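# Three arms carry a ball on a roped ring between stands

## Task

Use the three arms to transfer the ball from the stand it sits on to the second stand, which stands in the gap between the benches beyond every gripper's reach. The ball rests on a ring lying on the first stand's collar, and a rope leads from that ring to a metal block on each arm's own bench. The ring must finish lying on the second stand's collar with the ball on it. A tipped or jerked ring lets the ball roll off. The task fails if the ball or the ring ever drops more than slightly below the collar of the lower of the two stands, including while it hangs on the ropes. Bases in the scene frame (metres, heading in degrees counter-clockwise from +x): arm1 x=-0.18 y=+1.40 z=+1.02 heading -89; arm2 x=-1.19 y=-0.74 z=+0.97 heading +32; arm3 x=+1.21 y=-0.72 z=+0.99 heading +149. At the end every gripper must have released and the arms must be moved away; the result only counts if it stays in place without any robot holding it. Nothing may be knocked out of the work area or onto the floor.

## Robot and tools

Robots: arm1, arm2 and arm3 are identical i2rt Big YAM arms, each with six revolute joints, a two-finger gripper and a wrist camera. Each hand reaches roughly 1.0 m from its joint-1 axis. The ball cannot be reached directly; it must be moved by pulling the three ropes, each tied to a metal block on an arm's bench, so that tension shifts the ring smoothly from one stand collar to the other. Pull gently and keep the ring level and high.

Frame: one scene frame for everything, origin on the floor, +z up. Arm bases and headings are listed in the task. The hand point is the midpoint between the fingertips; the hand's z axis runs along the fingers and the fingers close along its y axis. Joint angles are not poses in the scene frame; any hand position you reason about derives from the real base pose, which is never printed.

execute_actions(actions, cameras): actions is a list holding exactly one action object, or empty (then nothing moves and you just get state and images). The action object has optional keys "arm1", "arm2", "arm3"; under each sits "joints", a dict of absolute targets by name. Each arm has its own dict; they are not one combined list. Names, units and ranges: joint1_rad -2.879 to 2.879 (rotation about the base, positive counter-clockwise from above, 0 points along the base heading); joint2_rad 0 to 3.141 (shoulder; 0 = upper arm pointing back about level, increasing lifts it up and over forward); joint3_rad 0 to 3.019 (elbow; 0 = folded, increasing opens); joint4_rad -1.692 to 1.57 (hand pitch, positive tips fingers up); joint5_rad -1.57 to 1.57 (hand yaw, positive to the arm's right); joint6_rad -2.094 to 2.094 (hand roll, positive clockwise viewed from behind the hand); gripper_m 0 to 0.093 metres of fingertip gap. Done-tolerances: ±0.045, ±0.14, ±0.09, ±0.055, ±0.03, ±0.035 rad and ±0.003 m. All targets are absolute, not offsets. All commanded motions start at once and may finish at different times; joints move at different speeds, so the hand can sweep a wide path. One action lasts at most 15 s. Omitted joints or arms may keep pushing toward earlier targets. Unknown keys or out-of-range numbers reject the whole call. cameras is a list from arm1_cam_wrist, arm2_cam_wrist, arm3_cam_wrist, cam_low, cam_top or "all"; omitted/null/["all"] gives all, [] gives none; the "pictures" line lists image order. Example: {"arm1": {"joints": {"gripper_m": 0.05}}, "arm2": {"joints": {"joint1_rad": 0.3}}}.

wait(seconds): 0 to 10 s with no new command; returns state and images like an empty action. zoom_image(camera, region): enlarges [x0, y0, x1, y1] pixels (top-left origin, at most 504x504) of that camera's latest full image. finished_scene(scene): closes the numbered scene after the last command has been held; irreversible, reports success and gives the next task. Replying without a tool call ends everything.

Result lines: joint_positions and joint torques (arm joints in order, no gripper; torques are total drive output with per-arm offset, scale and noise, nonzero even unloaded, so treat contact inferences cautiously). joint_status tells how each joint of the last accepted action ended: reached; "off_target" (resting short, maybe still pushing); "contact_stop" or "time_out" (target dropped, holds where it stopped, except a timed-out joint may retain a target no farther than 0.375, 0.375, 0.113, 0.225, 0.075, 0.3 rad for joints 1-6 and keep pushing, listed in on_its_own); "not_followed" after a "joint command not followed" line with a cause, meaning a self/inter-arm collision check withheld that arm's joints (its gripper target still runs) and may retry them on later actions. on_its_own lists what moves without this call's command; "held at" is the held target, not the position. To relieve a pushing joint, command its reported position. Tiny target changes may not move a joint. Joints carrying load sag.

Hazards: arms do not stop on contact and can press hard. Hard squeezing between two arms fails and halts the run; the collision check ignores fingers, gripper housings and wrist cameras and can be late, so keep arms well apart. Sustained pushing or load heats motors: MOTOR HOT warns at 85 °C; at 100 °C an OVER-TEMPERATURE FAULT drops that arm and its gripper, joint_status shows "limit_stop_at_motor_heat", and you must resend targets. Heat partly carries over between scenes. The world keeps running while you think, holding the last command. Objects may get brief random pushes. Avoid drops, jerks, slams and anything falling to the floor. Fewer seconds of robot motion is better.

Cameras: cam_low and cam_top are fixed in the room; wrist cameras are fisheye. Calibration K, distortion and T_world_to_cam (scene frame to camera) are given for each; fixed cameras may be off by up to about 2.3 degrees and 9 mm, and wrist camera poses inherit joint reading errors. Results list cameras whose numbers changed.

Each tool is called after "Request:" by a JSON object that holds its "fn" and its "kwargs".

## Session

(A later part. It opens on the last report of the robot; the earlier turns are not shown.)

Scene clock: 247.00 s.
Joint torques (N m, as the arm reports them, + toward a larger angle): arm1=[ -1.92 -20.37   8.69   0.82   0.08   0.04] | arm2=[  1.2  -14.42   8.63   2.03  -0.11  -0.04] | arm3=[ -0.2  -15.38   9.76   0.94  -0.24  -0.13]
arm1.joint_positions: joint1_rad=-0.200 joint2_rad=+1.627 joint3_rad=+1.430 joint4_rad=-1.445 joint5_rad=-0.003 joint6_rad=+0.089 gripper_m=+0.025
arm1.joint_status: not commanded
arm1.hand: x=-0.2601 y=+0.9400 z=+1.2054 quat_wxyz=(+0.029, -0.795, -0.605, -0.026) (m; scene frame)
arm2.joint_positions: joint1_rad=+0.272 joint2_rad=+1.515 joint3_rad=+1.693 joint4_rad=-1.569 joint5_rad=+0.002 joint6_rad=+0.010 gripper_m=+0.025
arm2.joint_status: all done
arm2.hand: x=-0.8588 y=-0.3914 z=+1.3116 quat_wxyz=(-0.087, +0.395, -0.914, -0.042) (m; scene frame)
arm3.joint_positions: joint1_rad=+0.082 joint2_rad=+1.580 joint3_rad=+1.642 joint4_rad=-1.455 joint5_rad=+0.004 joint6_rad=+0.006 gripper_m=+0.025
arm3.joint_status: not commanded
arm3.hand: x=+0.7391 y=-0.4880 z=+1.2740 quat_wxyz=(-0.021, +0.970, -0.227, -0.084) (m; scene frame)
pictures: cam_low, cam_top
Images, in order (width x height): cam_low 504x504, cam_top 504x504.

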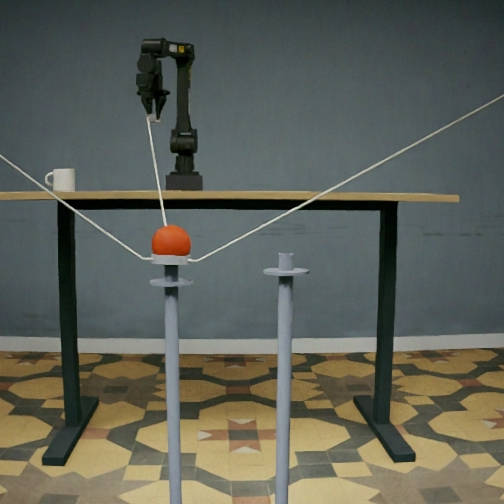

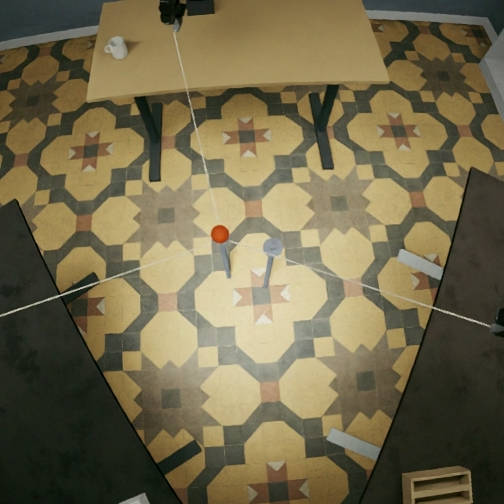

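Request:
{"fn": "execute_actions", "kwargs": {"actions": [{"arm1":{"joints":{"joint4_rad":-1.41}},"arm2":{"joints":{"joint4_rad":-1.49}},"arm3":{"joints":{"joint4_rad":-1.41}}}], "cameras": ["cam_low"]}}

Request:
{"fn": "execute_actions", "kwargs": {"actions": [{"arm1":{"joints":{"joint4_rad":-1.36}},"arm2":{"joints":{"joint4_rad":-1.41}},"arm3":{"joints":{"joint4_rad":-1.36}}}], "cameras": ["cam_low","cam_top"]}}

Scene clock: 253.77 s.
Joint torques (N m, as the arm reports them, + toward a larger angle): arm1=[ -1.83 -20.4    8.75   0.81   0.07   0.05] | arm2=[  1.16 -14.44   8.66   2.14  -0.13  -0.07] | arm3=[ -0.03 -15.81   9.85   1.31  -0.22  -0.15]
arm1.joint_positions: joint1_rad=-0.200 joint2_rad=+1.626 joint3_rad=+1.430 joint4_rad=-1.416 joint5_rad=-0.003 joint6_rad=+0.089 gripper_m=+0.025
arm1.joint_status: all done
arm1.hand: x=-0.2614 y=+0.9332 z=+1.2055 quat_wxyz=(+0.018, -0.795, -0.606, -0.015) (m; scene frame)
arm2.joint_positions: joint1_rad=+0.272 joint2_rad=+1.515 joint3_rad=+1.693 joint4_rad=-1.509 joint5_rad=+0.002 joint6_rad=+0.010 gripper_m=+0.025
arm2.joint_status: all done
arm2.hand: x=-0.8490 y=-0.3807 z=+1.3149 quat_wxyz=(-0.114, +0.394, -0.910, -0.055) (m; scene frame)
arm3.joint_positions: joint1_rad=+0.082 joint2_rad=+1.580 joint3_rad=+1.642 joint4_rad=-1.420 joint5_rad=+0.004 joint6_rad=+0.006 gripper_m=+0.025
arm3.joint_status: all done
arm3.hand: x=+0.7316 y=-0.4843 z=+1.2756 quat_wxyz=(-0.025, +0.968, -0.227, -0.101) (m; scene frame)
pictures: cam_low
Images, in order (width x height): cam_low 504x504.

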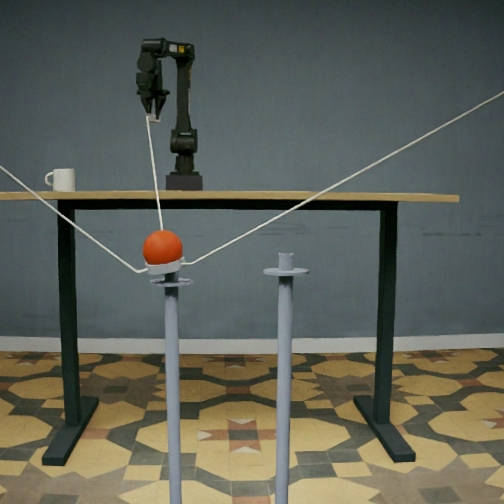

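Scene clock: 254.47 s.
Joint torques (N m, as the arm reports them, + toward a larger angle): arm1=[ -1.97 -20.26   8.84   1.23   0.07   0.04] | arm2=[  1.01 -14.55   8.92   2.48  -0.1   -0.05] | arm3=[ -0.09 -15.33   9.9    1.5   -0.23  -0.15]
arm1.joint_positions: joint1_rad=-0.200 joint2_rad=+1.625 joint3_rad=+1.430 joint4_rad=-1.372 joint5_rad=-0.003 joint6_rad=+0.089 gripper_m=+0.025
arm1.joint_status: all done
arm1.hand: x=-0.2633 y=+0.9224 z=+1.2056 quat_wxyz=(+0.003, -0.796, -0.606, +0.002) (m; scene frame)
arm2.joint_positions: joint1_rad=+0.272 joint2_rad=+1.515 joint3_rad=+1.693 joint4_rad=-1.431 joint5_rad=+0.002 joint6_rad=+0.010 gripper_m=+0.025
arm2.joint_status: all done
arm2.hand: x=-0.8366 y=-0.3674 z=+1.3204 quat_wxyz=(-0.149, +0.391, -0.905, -0.070) (m; scene frame)
arm3.joint_positions: joint1_rad=+0.082 joint2_rad=+1.580 joint3_rad=+1.642 joint4_rad=-1.374 joint5_rad=+0.004 joint6_rad=+0.006 gripper_m=+0.025
arm3.joint_status: all done
arm3.hand: x=+0.7217 y=-0.4795 z=+1.2782 quat_wxyz=(-0.030, +0.966, -0.226, -0.123) (m; scene frame)
pictures: cam_low, cam_top
Images, in order (width x height): cam_low 504x504, cam_top 504x504.

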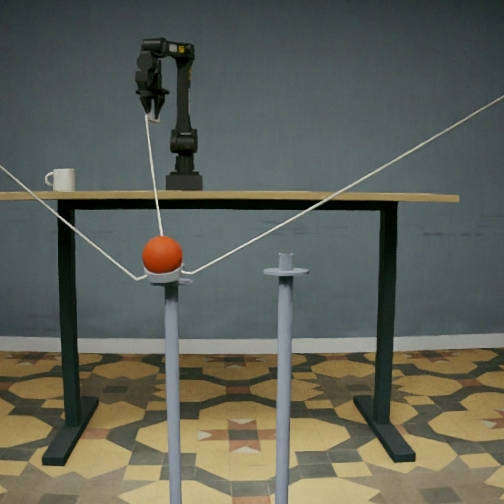

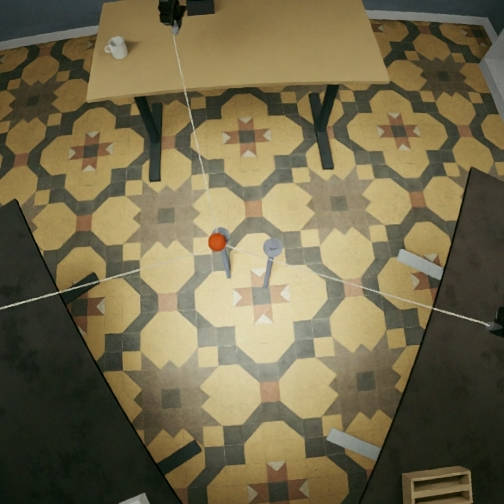

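Request:
{"fn": "execute_actions", "kwargs": {"actions": [{"arm1":{"joints":{"joint4_rad":-1.47}},"arm3":{"joints":{"joint4_rad":-1.45}}}], "cameras": ["cam_low","cam_top"]}}

Request:
{"fn": "zoom_image", "kwargs": {"camera": "cam_low", "region": [110,200,250,310]}}

Scene clock: 261.97 s.
Joint torques (N m, as the arm reports them, + toward a larger angle): arm1=[ -1.93 -20.24   8.71  -0.46   0.07   0.05] | arm2=[  1.3  -14.75   8.88   2.56  -0.1   -0.04] | arm3=[ -0.36 -15.5    9.82   0.22  -0.24  -0.17]
arm1.joint_positions: joint1_rad=-0.200 joint2_rad=+1.625 joint3_rad=+1.430 joint4_rad=-1.445 joint5_rad=-0.003 joint6_rad=+0.089 gripper_m=+0.025
arm1.joint_status: all done
arm1.hand: x=-0.2601 y=+0.9402 z=+1.2063 quat_wxyz=(+0.028, -0.795, -0.605, -0.025) (m; scene frame)
arm2.joint_positions: joint1_rad=+0.272 joint2_rad=+1.515 joint3_rad=+1.693 joint4_rad=-1.431 joint5_rad=+0.002 joint6_rad=+0.010 gripper_m=+0.025
arm2.joint_status: not commanded
arm2.hand: x=-0.8366 y=-0.3674 z=+1.3204 quat_wxyz=(-0.149, +0.391, -0.905, -0.070) (m; scene frame)
arm3.joint_positions: joint1_rad=+0.082 joint2_rad=+1.580 joint3_rad=+1.642 joint4_rad=-1.432 joint5_rad=+0.004 joint6_rad=+0.006 gripper_m=+0.025
arm3.joint_status: all done
arm3.hand: x=+0.7343 y=-0.4856 z=+1.2750 quat_wxyz=(-0.023, +0.969, -0.227, -0.095) (m; scene frame)
pictures: cam_low, cam_top
Images, in order (width x height): cam_low 504x504, cam_top 504x504.

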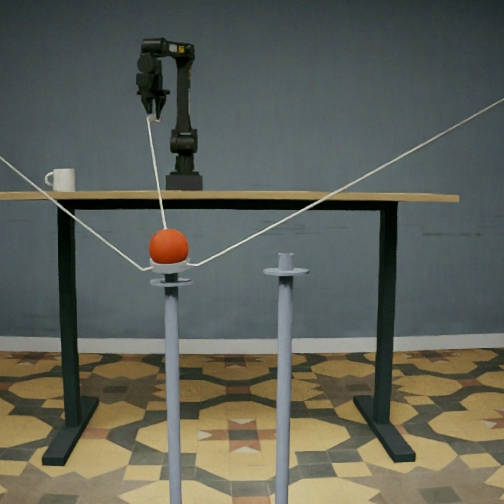

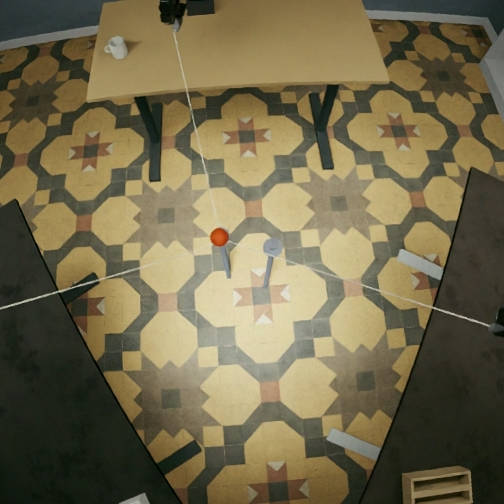

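Region (110, 200, 250, 310) of cam_low's 504x504 image, scaled by 3.600, with more detail than that image has; it fills the top 396 rows of this view, and the rest is white.

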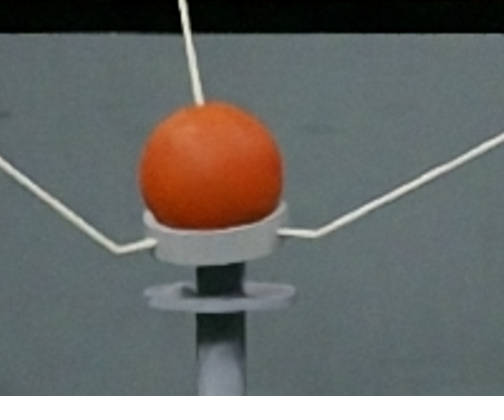

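Ball is still near-side; pull arm1 further.

Request:
{"fn": "execute_actions", "kwargs": {"actions": [{"arm1":{"joints":{"joint4_rad":-1.545}}}], "cameras": ["cam_low","cam_top"]}}

Request:
{"fn": "zoom_image", "kwargs": {"camera": "cam_low", "region": [110,200,250,310]}}

Request:
{"fn": "zoom_image", "kwargs": {"camera": "cam_top", "region": [180,190,300,290]}}

Scene clock: 267.67 s.
Joint torques (N m, as the arm reports them, + toward a larger angle): arm1=[ -1.88 -20.03   8.57  -0.69   0.07   0.04] | arm2=[  1.18 -14.95   8.73   2.45  -0.12  -0.05] | arm3=[ -0.31 -15.64   9.78   0.32  -0.21  -0.16]
arm1.joint_positions: joint1_rad=-0.200 joint2_rad=+1.625 joint3_rad=+1.430 joint4_rad=-1.518 joint5_rad=-0.003 joint6_rad=+0.089 gripper_m=+0.025
arm1.joint_status: all done
arm1.hand: x=-0.2569 y=+0.9577 z=+1.2083 quat_wxyz=(+0.053, -0.794, -0.604, -0.052) (m; scene frame)
arm2.joint_positions: joint1_rad=+0.272 joint2_rad=+1.515 joint3_rad=+1.693 joint4_rad=-1.430 joint5_rad=+0.002 joint6_rad=+0.010 gripper_m=+0.025
arm2.joint_status: not commanded
arm2.hand: x=-0.8364 y=-0.3671 z=+1.3205 quat_wxyz=(-0.150, +0.391, -0.905, -0.070) (m; scene frame)
arm3.joint_positions: joint1_rad=+0.082 joint2_rad=+1.580 joint3_rad=+1.642 joint4_rad=-1.434 joint5_rad=+0.004 joint6_rad=+0.006 gripper_m=+0.025
arm3.joint_status: not commanded
arm3.hand: x=+0.7347 y=-0.4858 z=+1.2749 quat_wxyz=(-0.023, +0.969, -0.227, -0.094) (m; scene frame)
pictures: cam_low, cam_top
Images, in order (width x height): cam_low 504x504, cam_top 504x504.

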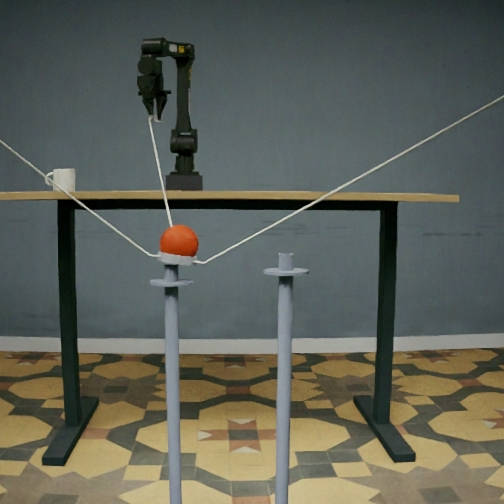

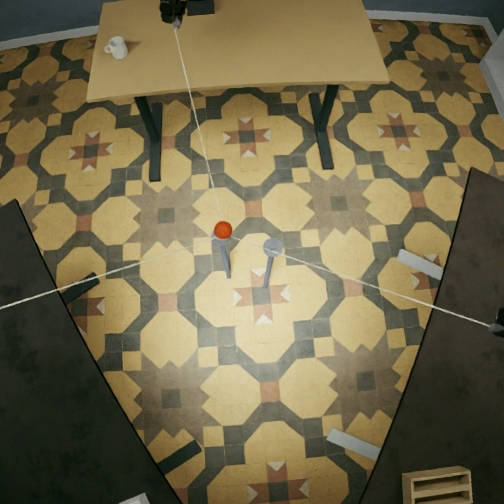

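Region (110, 200, 250, 310) of cam_low's 504x504 image, scaled by 3.600, with more detail than that image has; it fills the top 396 rows of this view, and the rest is white.

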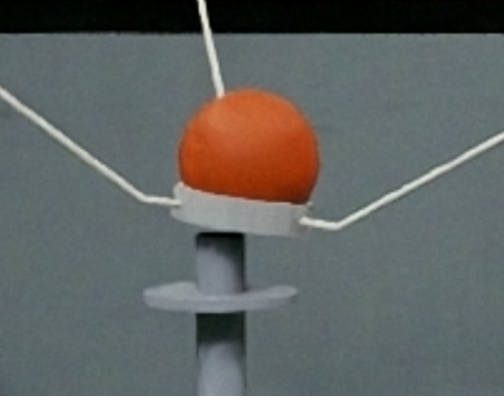

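Region (180, 190, 300, 290) of cam_top's 504x504 image, scaled by 4.200, with more detail than that image has.

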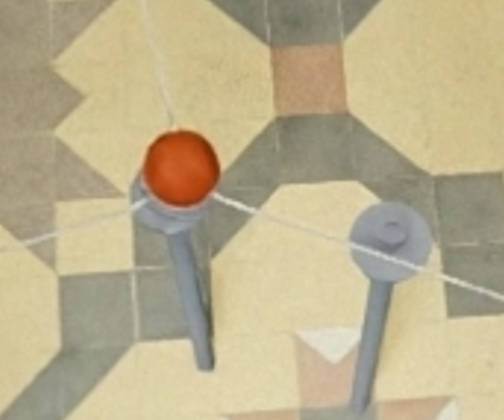

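Request:
{"fn": "execute_actions", "kwargs": {"actions": [{"arm1":{"joints":{"joint4_rad":-1.48}},"arm2":{"joints":{"joint4_rad":-1.48}},"arm3":{"joints":{"joint4_rad":-1.39}}}], "cameras": []}}

Request:
{"fn": "execute_actions", "kwargs": {"actions": [], "cameras": ["cam_low","cam_top"]}}

Request:
{"fn": "zoom_image", "kwargs": {"camera": "cam_low", "region": [110,200,250,310]}}

Request:
{"fn": "zoom_image", "kwargs": {"camera": "cam_top", "region": [180,190,300,290]}}

Scene clock: 277.00 s.
Joint torques (N m, as the arm reports them, + toward a larger angle): arm1=[ -1.92 -20.1    8.59   0.9    0.07   0.05] | arm2=[  1.01 -14.29   8.76   0.99  -0.09  -0.05] | arm3=[ -0.19 -15.59   9.84   1.4   -0.24  -0.14]
arm1.joint_positions: joint1_rad=-0.200 joint2_rad=+1.625 joint3_rad=+1.430 joint4_rad=-1.489 joint5_rad=-0.003 joint6_rad=+0.089 gripper_m=+0.025
arm1.joint_status: all done
arm1.hand: x=-0.2582 y=+0.9508 z=+1.2073 quat_wxyz=(+0.043, -0.794, -0.604, -0.041) (m; scene frame)
arm2.joint_positions: joint1_rad=+0.272 joint2_rad=+1.515 joint3_rad=+1.693 joint4_rad=-1.465 joint5_rad=+0.002 joint6_rad=+0.010 gripper_m=+0.025
arm2.joint_status: all done
arm2.hand: x=-0.8419 y=-0.3731 z=+1.3179 quat_wxyz=(-0.134, +0.392, -0.908, -0.063) (m; scene frame)
arm3.joint_positions: joint1_rad=+0.082 joint2_rad=+1.580 joint3_rad=+1.642 joint4_rad=-1.402 joint5_rad=+0.004 joint6_rad=+0.006 gripper_m=+0.025
arm3.joint_status: all done
arm3.hand: x=+0.7277 y=-0.4824 z=+1.2766 quat_wxyz=(-0.027, +0.967, -0.226, -0.110) (m; scene frame)
pictures: none
No camera images: the call's "cameras" was empty. Leave "cameras" out to get every camera's image.

Scene clock: 277.00 s.
Joint torques (N m, as the arm reports them, + toward a larger angle): arm1=[ -1.92 -20.1    8.59   0.9    0.07   0.05] | arm2=[  1.01 -14.29   8.76   0.99  -0.09  -0.05] | arm3=[ -0.19 -15.59   9.84   1.4   -0.24  -0.14]
arm1.joint_positions: joint1_rad=-0.200 joint2_rad=+1.625 joint3_rad=+1.430 joint4_rad=-1.489 joint5_rad=-0.003 joint6_rad=+0.089 gripper_m=+0.025
arm1.joint_status: all done
arm1.hand: x=-0.2582 y=+0.9508 z=+1.2073 quat_wxyz=(+0.043, -0.794, -0.604, -0.041) (m; scene frame)
arm2.joint_positions: joint1_rad=+0.272 joint2_rad=+1.515 joint3_rad=+1.693 joint4_rad=-1.465 joint5_rad=+0.002 joint6_rad=+0.010 gripper_m=+0.025
arm2.joint_status: all done
arm2.hand: x=-0.8419 y=-0.3731 z=+1.3179 quat_wxyz=(-0.134, +0.392, -0.908, -0.063) (m; scene frame)
arm3.joint_positions: joint1_rad=+0.082 joint2_rad=+1.580 joint3_rad=+1.642 joint4_rad=-1.402 joint5_rad=+0.004 joint6_rad=+0.006 gripper_m=+0.025
arm3.joint_status: all done
arm3.hand: x=+0.7277 y=-0.4824 z=+1.2766 quat_wxyz=(-0.027, +0.967, -0.226, -0.110) (m; scene frame)
pictures: cam_low, cam_top
Images, in order (width x height): cam_low 504x504, cam_top 504x504.

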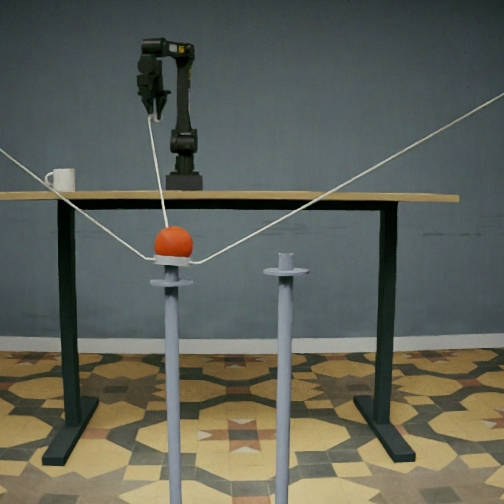

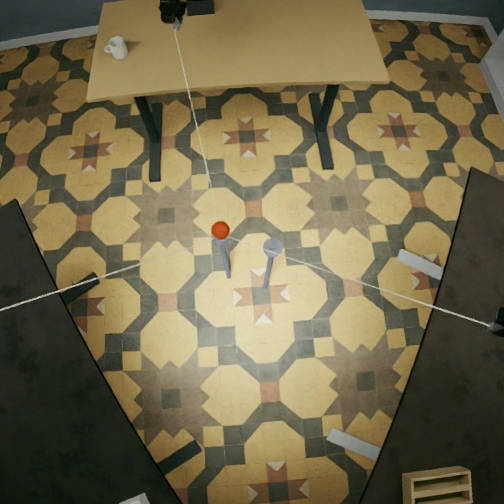

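Region (110, 200, 250, 310) of cam_low's 504x504 image, scaled by 3.600, with more detail than that image has; it fills the top 396 rows of this view, and the rest is white.

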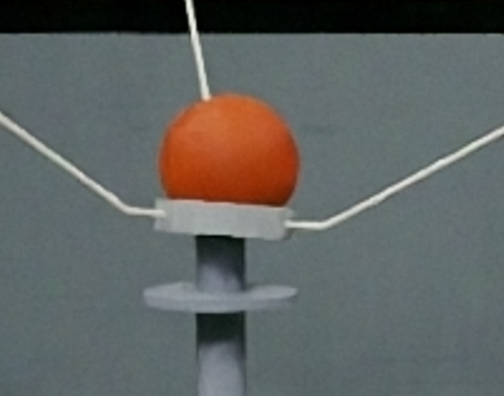

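Region (180, 190, 300, 290) of cam_top's 504x504 image, scaled by 4.200, with more detail than that image has.

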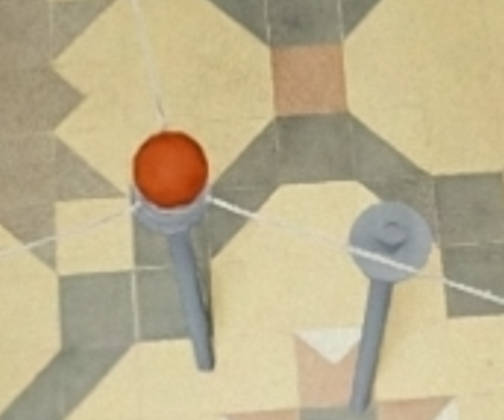

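Request:
{"fn": "execute_actions", "kwargs": {"actions": [{"arm1":{"joints":{"joint4_rad":-1.455}},"arm3":{"joints":{"joint4_rad":-1.375}}}], "cameras": ["cam_low","cam_top"]}}

Request:
{"fn": "zoom_image", "kwargs": {"camera": "cam_low", "region": [110,200,250,310]}}

Request:
{"fn": "zoom_image", "kwargs": {"camera": "cam_top", "region": [180,190,300,290]}}

Scene clock: 283.97 s.
Joint torques (N m, as the arm reports them, + toward a larger angle): arm1=[ -1.89 -20.11   8.66   0.97   0.08   0.04] | arm2=[  1.3  -14.48   8.84   0.94  -0.11  -0.04] | arm3=[ -0.23 -15.29   9.88   1.45  -0.23  -0.15]
arm1.joint_positions: joint1_rad=-0.200 joint2_rad=+1.625 joint3_rad=+1.430 joint4_rad=-1.465 joint5_rad=-0.003 joint6_rad=+0.089 gripper_m=+0.025
arm1.joint_status: all done
arm1.hand: x=-0.2592 y=+0.9449 z=+1.2067 quat_wxyz=(+0.035, -0.795, -0.605, -0.032) (m; scene frame)
arm2.joint_positions: joint1_rad=+0.272 joint2_rad=+1.515 joint3_rad=+1.693 joint4_rad=-1.465 joint5_rad=+0.002 joint6_rad=+0.010 gripper_m=+0.025
arm2.joint_status: not commanded
arm2.hand: x=-0.8419 y=-0.3731 z=+1.3179 quat_wxyz=(-0.134, +0.392, -0.908, -0.063) (m; scene frame)
arm3.joint_positions: joint1_rad=+0.082 joint2_rad=+1.580 joint3_rad=+1.642 joint4_rad=-1.388 joint5_rad=+0.004 joint6_rad=+0.006 gripper_m=+0.025
arm3.joint_status: all done
arm3.hand: x=+0.7247 y=-0.4809 z=+1.2774 quat_wxyz=(-0.028, +0.967, -0.226, -0.117) (m; scene frame)
pictures: cam_low, cam_top
Images, in order (width x height): cam_low 504x504, cam_top 504x504.

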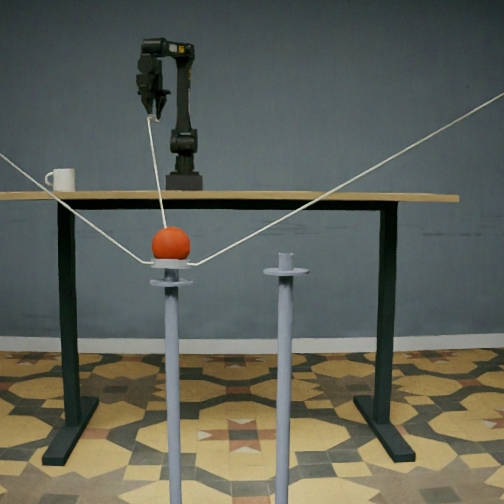

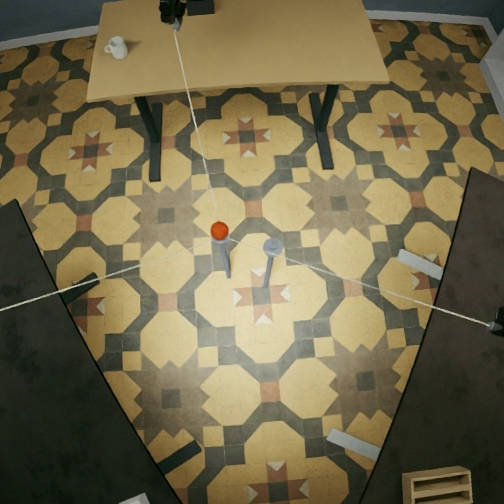

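Region (110, 200, 250, 310) of cam_low's 504x504 image, scaled by 3.600, with more detail than that image has; it fills the top 396 rows of this view, and the rest is white.

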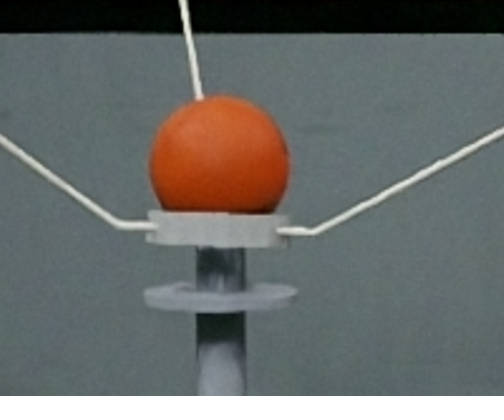

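Region (180, 190, 300, 290) of cam_top's 504x504 image, scaled by 4.200, with more detail than that image has.

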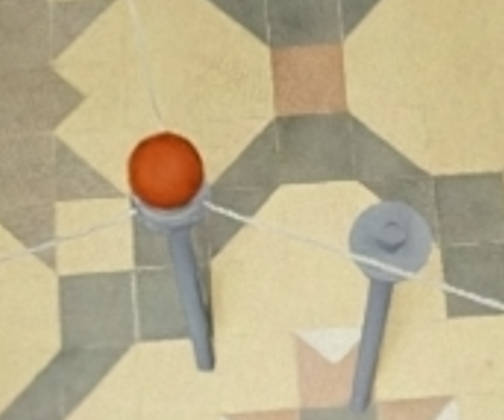

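Ball is seated. Lower the ring.

Request:
{"fn": "execute_actions", "kwargs": {"actions": [{"arm1":{"joints":{"joint4_rad":-1.41}},"arm2":{"joints":{"joint4_rad":-1.35}},"arm3":{"joints":{"joint4_rad":-1.32}}}], "cameras": ["cam_low"]}}

Request:
{"fn": "execute_actions", "kwargs": {"actions": [{"arm1":{"joints":{"joint4_rad":-1.33}},"arm2":{"joints":{"joint2_rad":1.6}},"arm3":{"joints":{"joint2_rad":1.65}}}], "cameras": ["cam_low"]}}

Scene clock: 290.30 s.
Joint torques (N m, as the arm reports them, + toward a larger angle): arm1=[ -1.91 -20.24   8.74   1.07   0.07   0.04] | arm2=[  1.48 -14.88   8.95   2.77  -0.12  -0.05] | arm3=[ -0.18 -15.55   9.99   1.52  -0.24  -0.15]
arm1.joint_positions: joint1_rad=-0.200 joint2_rad=+1.625 joint3_rad=+1.430 joint4_rad=-1.420 joint5_rad=-0.003 joint6_rad=+0.089 gripper_m=+0.025
arm1.joint_status: all done
arm1.hand: x=-0.2612 y=+0.9342 z=+1.2059 quat_wxyz=(+0.020, -0.795, -0.605, -0.016) (m; scene frame)
arm2.joint_positions: joint1_rad=+0.272 joint2_rad=+1.515 joint3_rad=+1.693 joint4_rad=-1.374 joint5_rad=+0.002 joint6_rad=+0.010 gripper_m=+0.025
arm2.joint_status: all done
arm2.hand: x=-0.8276 y=-0.3576 z=+1.3254 quat_wxyz=(-0.175, +0.389, -0.901, -0.082) (m; scene frame)
arm3.joint_positions: joint1_rad=+0.082 joint2_rad=+1.580 joint3_rad=+1.642 joint4_rad=-1.335 joint5_rad=+0.004 joint6_rad=+0.006 gripper_m=+0.025
arm3.joint_status: all done
arm3.hand: x=+0.7133 y=-0.4754 z=+1.2808 quat_wxyz=(-0.034, +0.963, -0.226, -0.142) (m; scene frame)
pictures: cam_low
Images, in order (width x height): cam_low 504x504.

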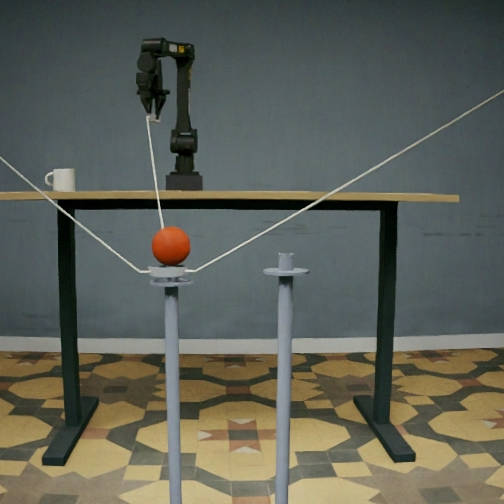

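Scene clock: 291.43 s.
Joint torques (N m, as the arm reports them, + toward a larger angle): arm1=[ -1.88 -20.38   8.87   1.49   0.06   0.04] | arm2=[  1.18 -15.64   9.11   2.51  -0.08  -0.05] | arm3=[ -0.14 -15.53   9.86   1.34  -0.23  -0.15]
arm1.joint_positions: joint1_rad=-0.200 joint2_rad=+1.624 joint3_rad=+1.430 joint4_rad=-1.346 joint5_rad=-0.002 joint6_rad=+0.090 gripper_m=+0.025
arm1.joint_status: all done
arm1.hand: x=-0.2645 y=+0.9164 z=+1.2062 quat_wxyz=(-0.006, -0.796, -0.606, +0.012) (m; scene frame)
arm2.joint_positions: joint1_rad=+0.272 joint2_rad=+1.609 joint3_rad=+1.688 joint4_rad=-1.373 joint5_rad=+0.001 joint6_rad=+0.009 gripper_m=+0.025
arm2.joint_status: all done
arm2.hand: x=-0.8154 y=-0.3435 z=+1.2744 quat_wxyz=(-0.131, +0.393, -0.908, -0.062) (m; scene frame)
arm3.joint_positions: joint1_rad=+0.082 joint2_rad=+1.664 joint3_rad=+1.642 joint4_rad=-1.335 joint5_rad=+0.004 joint6_rad=+0.006 gripper_m=+0.025
arm3.joint_status: all done
arm3.hand: x=+0.7026 y=-0.4702 z=+1.2362 quat_wxyz=(-0.025, +0.968, -0.227, -0.102) (m; scene frame)
pictures: cam_low
Images, in order (width x height): cam_low 504x504.

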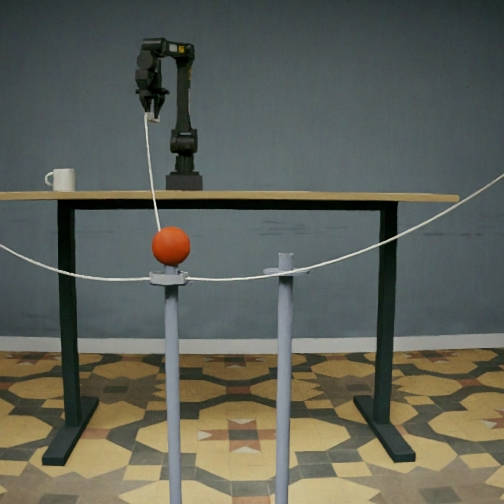

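Request:
{"fn": "execute_actions", "kwargs": {"actions": [{"arm1":{"joints":{"joint1_rad":0.1,"joint2_rad":2.03,"joint3_rad":1.52,"joint4_rad":-1.04}},"arm2":{"joints":{"joint1_rad":0.05,"joint2_rad":1.95,"joint3_rad":1.43,"joint4_rad":-1.02}},"arm3":{"joints":{"joint2_rad":2.0,"joint3_rad":1.51,"joint4_rad":-1.05}}}], "cameras": []}}

Scene clock: 300.20 s.
Joint torques (N m, as the arm reports them, + toward a larger angle): arm1=[ -1.97 -25.51   9.56   1.19   0.04   0.04] | arm2=[  1.55 -18.37   8.4    1.46  -0.11  -0.05] | arm3=[  0.   -19.61   8.72   0.76  -0.23  -0.15]
arm1.joint_positions: joint1_rad=+0.099 joint2_rad=+2.069 joint3_rad=+1.494 joint4_rad=-1.053 joint5_rad=-0.002 joint6_rad=+0.090 gripper_m=+0.025
arm1.joint_status: all done
arm1.hand: x=-0.1108 y=+0.8374 z=+0.9960 quat_wxyz=(+0.027, -0.696, -0.717, -0.018) (m; scene frame)
arm2.joint_positions: joint1_rad=+0.053 joint2_rad=+1.969 joint3_rad=+1.414 joint4_rad=-1.033 joint5_rad=+0.002 joint6_rad=+0.009 gripper_m=+0.025
arm2.joint_status: all done
arm2.hand: x=-0.7357 y=-0.4302 z=+0.9796 quat_wxyz=(+0.004, +0.295, -0.955, -0.004) (m; scene frame)
arm3.joint_positions: joint1_rad=+0.082 joint2_rad=+2.029 joint3_rad=+1.494 joint4_rad=-1.057 joint5_rad=+0.004 joint6_rad=+0.006 gripper_m=+0.025
arm3.joint_status: all done
arm3.hand: x=+0.6901 y=-0.4645 z=+0.9831 quat_wxyz=(+0.001, +0.974, -0.228, +0.013) (m; scene frame)
pictures: none
No camera images: the call's "cameras" was empty. Leave "cameras" out to get every camera's image.

Request:
{"fn": "execute_actions", "kwargs": {"actions": [{"arm1":{"joints":{"joint2_rad":2.11,"joint4_rad":-0.93}},"arm2":{"joints":{"joint2_rad":2.01,"joint3_rad":1.39,"joint4_rad":-0.95}},"arm3":{"joints":{"joint3_rad":1.45,"joint4_rad":-0.98}}}], "cameras": []}}

Request:
{"fn": "execute_actions", "kwargs": {"actions": [{"arm1":{"joints":{"gripper_m":0.06}},"arm2":{"joints":{"gripper_m":0.06}},"arm3":{"joints":{"gripper_m":0.06}}}], "cameras": []}}

Request:
{"fn": "execute_actions", "kwargs": {"actions": [{"arm1":{"joints":{"joint2_rad":1.7}},"arm2":{"joints":{"joint2_rad":1.6}},"arm3":{"joints":{"joint2_rad":1.6}}}], "cameras": ["cam_low","cam_top"]}}

Request:
{"fn": "finished_scene", "kwargs": {"scene": 1}}

Scene clock: 311.80 s.
Joint torques (N m, as the arm reports them, + toward a larger angle): arm1=[ -1.78 -22.55   9.5    1.42   0.03   0.04] | arm2=[  1.43 -16.79   6.74   1.72  -0.09  -0.04] | arm3=[ -0.35 -19.19   7.04   1.05  -0.21  -0.16]
arm1.joint_positions: joint1_rad=+0.099 joint2_rad=+2.113 joint3_rad=+1.494 joint4_rad=-0.947 joint5_rad=-0.002 joint6_rad=+0.090 gripper_m=+0.025
arm1.joint_status: all done
arm1.hand: x=-0.1087 y=+0.8187 z=+0.9708 quat_wxyz=(+0.003, -0.697, -0.717, +0.001) (m; scene frame)
arm2.joint_positions: joint1_rad=+0.053 joint2_rad=+1.996 joint3_rad=+1.392 joint4_rad=-0.967 joint5_rad=+0.002 joint6_rad=+0.009 gripper_m=+0.025
arm2.joint_status: all done
arm2.hand: x=-0.7336 y=-0.4285 z=+0.9580 quat_wxyz=(-0.004, +0.295, -0.955, -0.006) (m; scene frame)
arm3.joint_positions: joint1_rad=+0.082 joint2_rad=+2.027 joint3_rad=+1.453 joint4_rad=-0.995 joint5_rad=+0.004 joint6_rad=+0.006 gripper_m=+0.025
arm3.joint_status: all done
arm3.hand: x=+0.6924 y=-0.4656 z=+0.9712 quat_wxyz=(-0.001, +0.974, -0.228, +0.001) (m; scene frame)
pictures: none
No camera images: the call's "cameras" was empty. Leave "cameras" out to get every camera's image.

Scene clock: 312.40 s.
Joint torques (N m, as the arm reports them, + toward a larger angle): arm1=[ -1.81 -22.43   9.46   1.46   0.03   0.04] | arm2=[  1.2  -16.3    6.87   1.78  -0.1   -0.06] | arm3=[ -0.3  -19.29   7.06   1.1   -0.25  -0.18]
arm1.joint_positions: joint1_rad=+0.099 joint2_rad=+2.113 joint3_rad=+1.494 joint4_rad=-0.947 joint5_rad=-0.002 joint6_rad=+0.090 gripper_m=+0.060
arm1.joint_status: all done
arm1.hand: x=-0.1087 y=+0.8187 z=+0.9708 quat_wxyz=(+0.003, -0.697, -0.717, +0.001) (m; scene frame)
arm2.joint_positions: joint1_rad=+0.053 joint2_rad=+1.996 joint3_rad=+1.392 joint4_rad=-0.967 joint5_rad=+0.002 joint6_rad=+0.009 gripper_m=+0.060
arm2.joint_status: all done
arm2.hand: x=-0.7336 y=-0.4284 z=+0.9580 quat_wxyz=(-0.004, +0.295, -0.955, -0.006) (m; scene frame)
arm3.joint_positions: joint1_rad=+0.082 joint2_rad=+2.027 joint3_rad=+1.453 joint4_rad=-0.995 joint5_rad=+0.004 joint6_rad=+0.006 gripper_m=+0.060
arm3.joint_status: all done
arm3.hand: x=+0.6924 y=-0.4656 z=+0.9712 quat_wxyz=(-0.001, +0.974, -0.228, +0.001) (m; scene frame)
pictures: none
No camera images: the call's "cameras" was empty. Leave "cameras" out to get every camera's image.

Scene clock: 313.90 s.
Joint torques (N m, as the arm reports them, + toward a larger angle): arm1=[ -1.78 -18.43  11.63   2.16   0.03   0.04] | arm2=[  0.99 -13.49   9.6    2.31  -0.12  -0.05] | arm3=[ -0.29 -13.83  10.27   1.63  -0.24  -0.15]
arm1.joint_positions: joint1_rad=+0.099 joint2_rad=+1.697 joint3_rad=+1.494 joint4_rad=-0.945 joint5_rad=-0.002 joint6_rad=+0.090 gripper_m=+0.060
arm1.joint_status: all done
arm1.hand: x=-0.1037 y=+0.7931 z=+1.2142 quat_wxyz=(-0.158, -0.681, -0.703, +0.132) (m; scene frame)
arm2.joint_positions: joint1_rad=+0.053 joint2_rad=+1.589 joint3_rad=+1.381 joint4_rad=-0.965 joint5_rad=+0.002 joint6_rad=+0.009 gripper_m=+0.060
arm2.joint_status: all done
arm2.hand: x=-0.7250 y=-0.4255 z=+1.1756 quat_wxyz=(-0.192, +0.288, -0.936, -0.066) (m; scene frame)
arm3.joint_positions: joint1_rad=+0.082 joint2_rad=+1.596 joint3_rad=+1.439 joint4_rad=-0.993 joint5_rad=+0.004 joint6_rad=+0.006 gripper_m=+0.060
arm3.joint_status: all done
arm3.hand: x=+0.6864 y=-0.4624 z=+1.2070 quat_wxyz=(-0.047, +0.953, -0.223, -0.202) (m; scene frame)
pictures: cam_low, cam_top
Images, in order (width x height): cam_low 504x504, cam_top 504x504.

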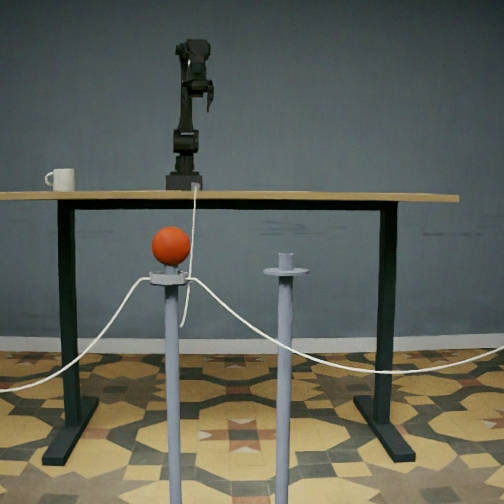

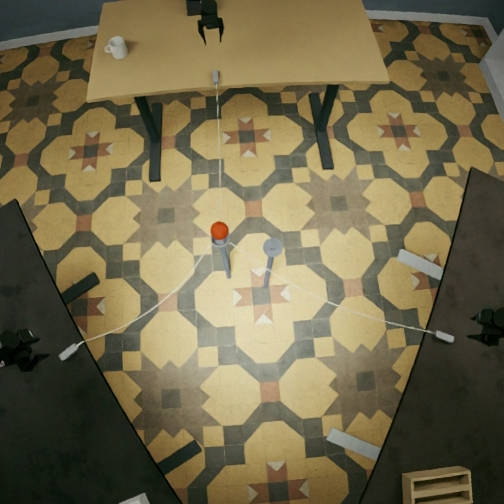

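The scene is finished: the task was done.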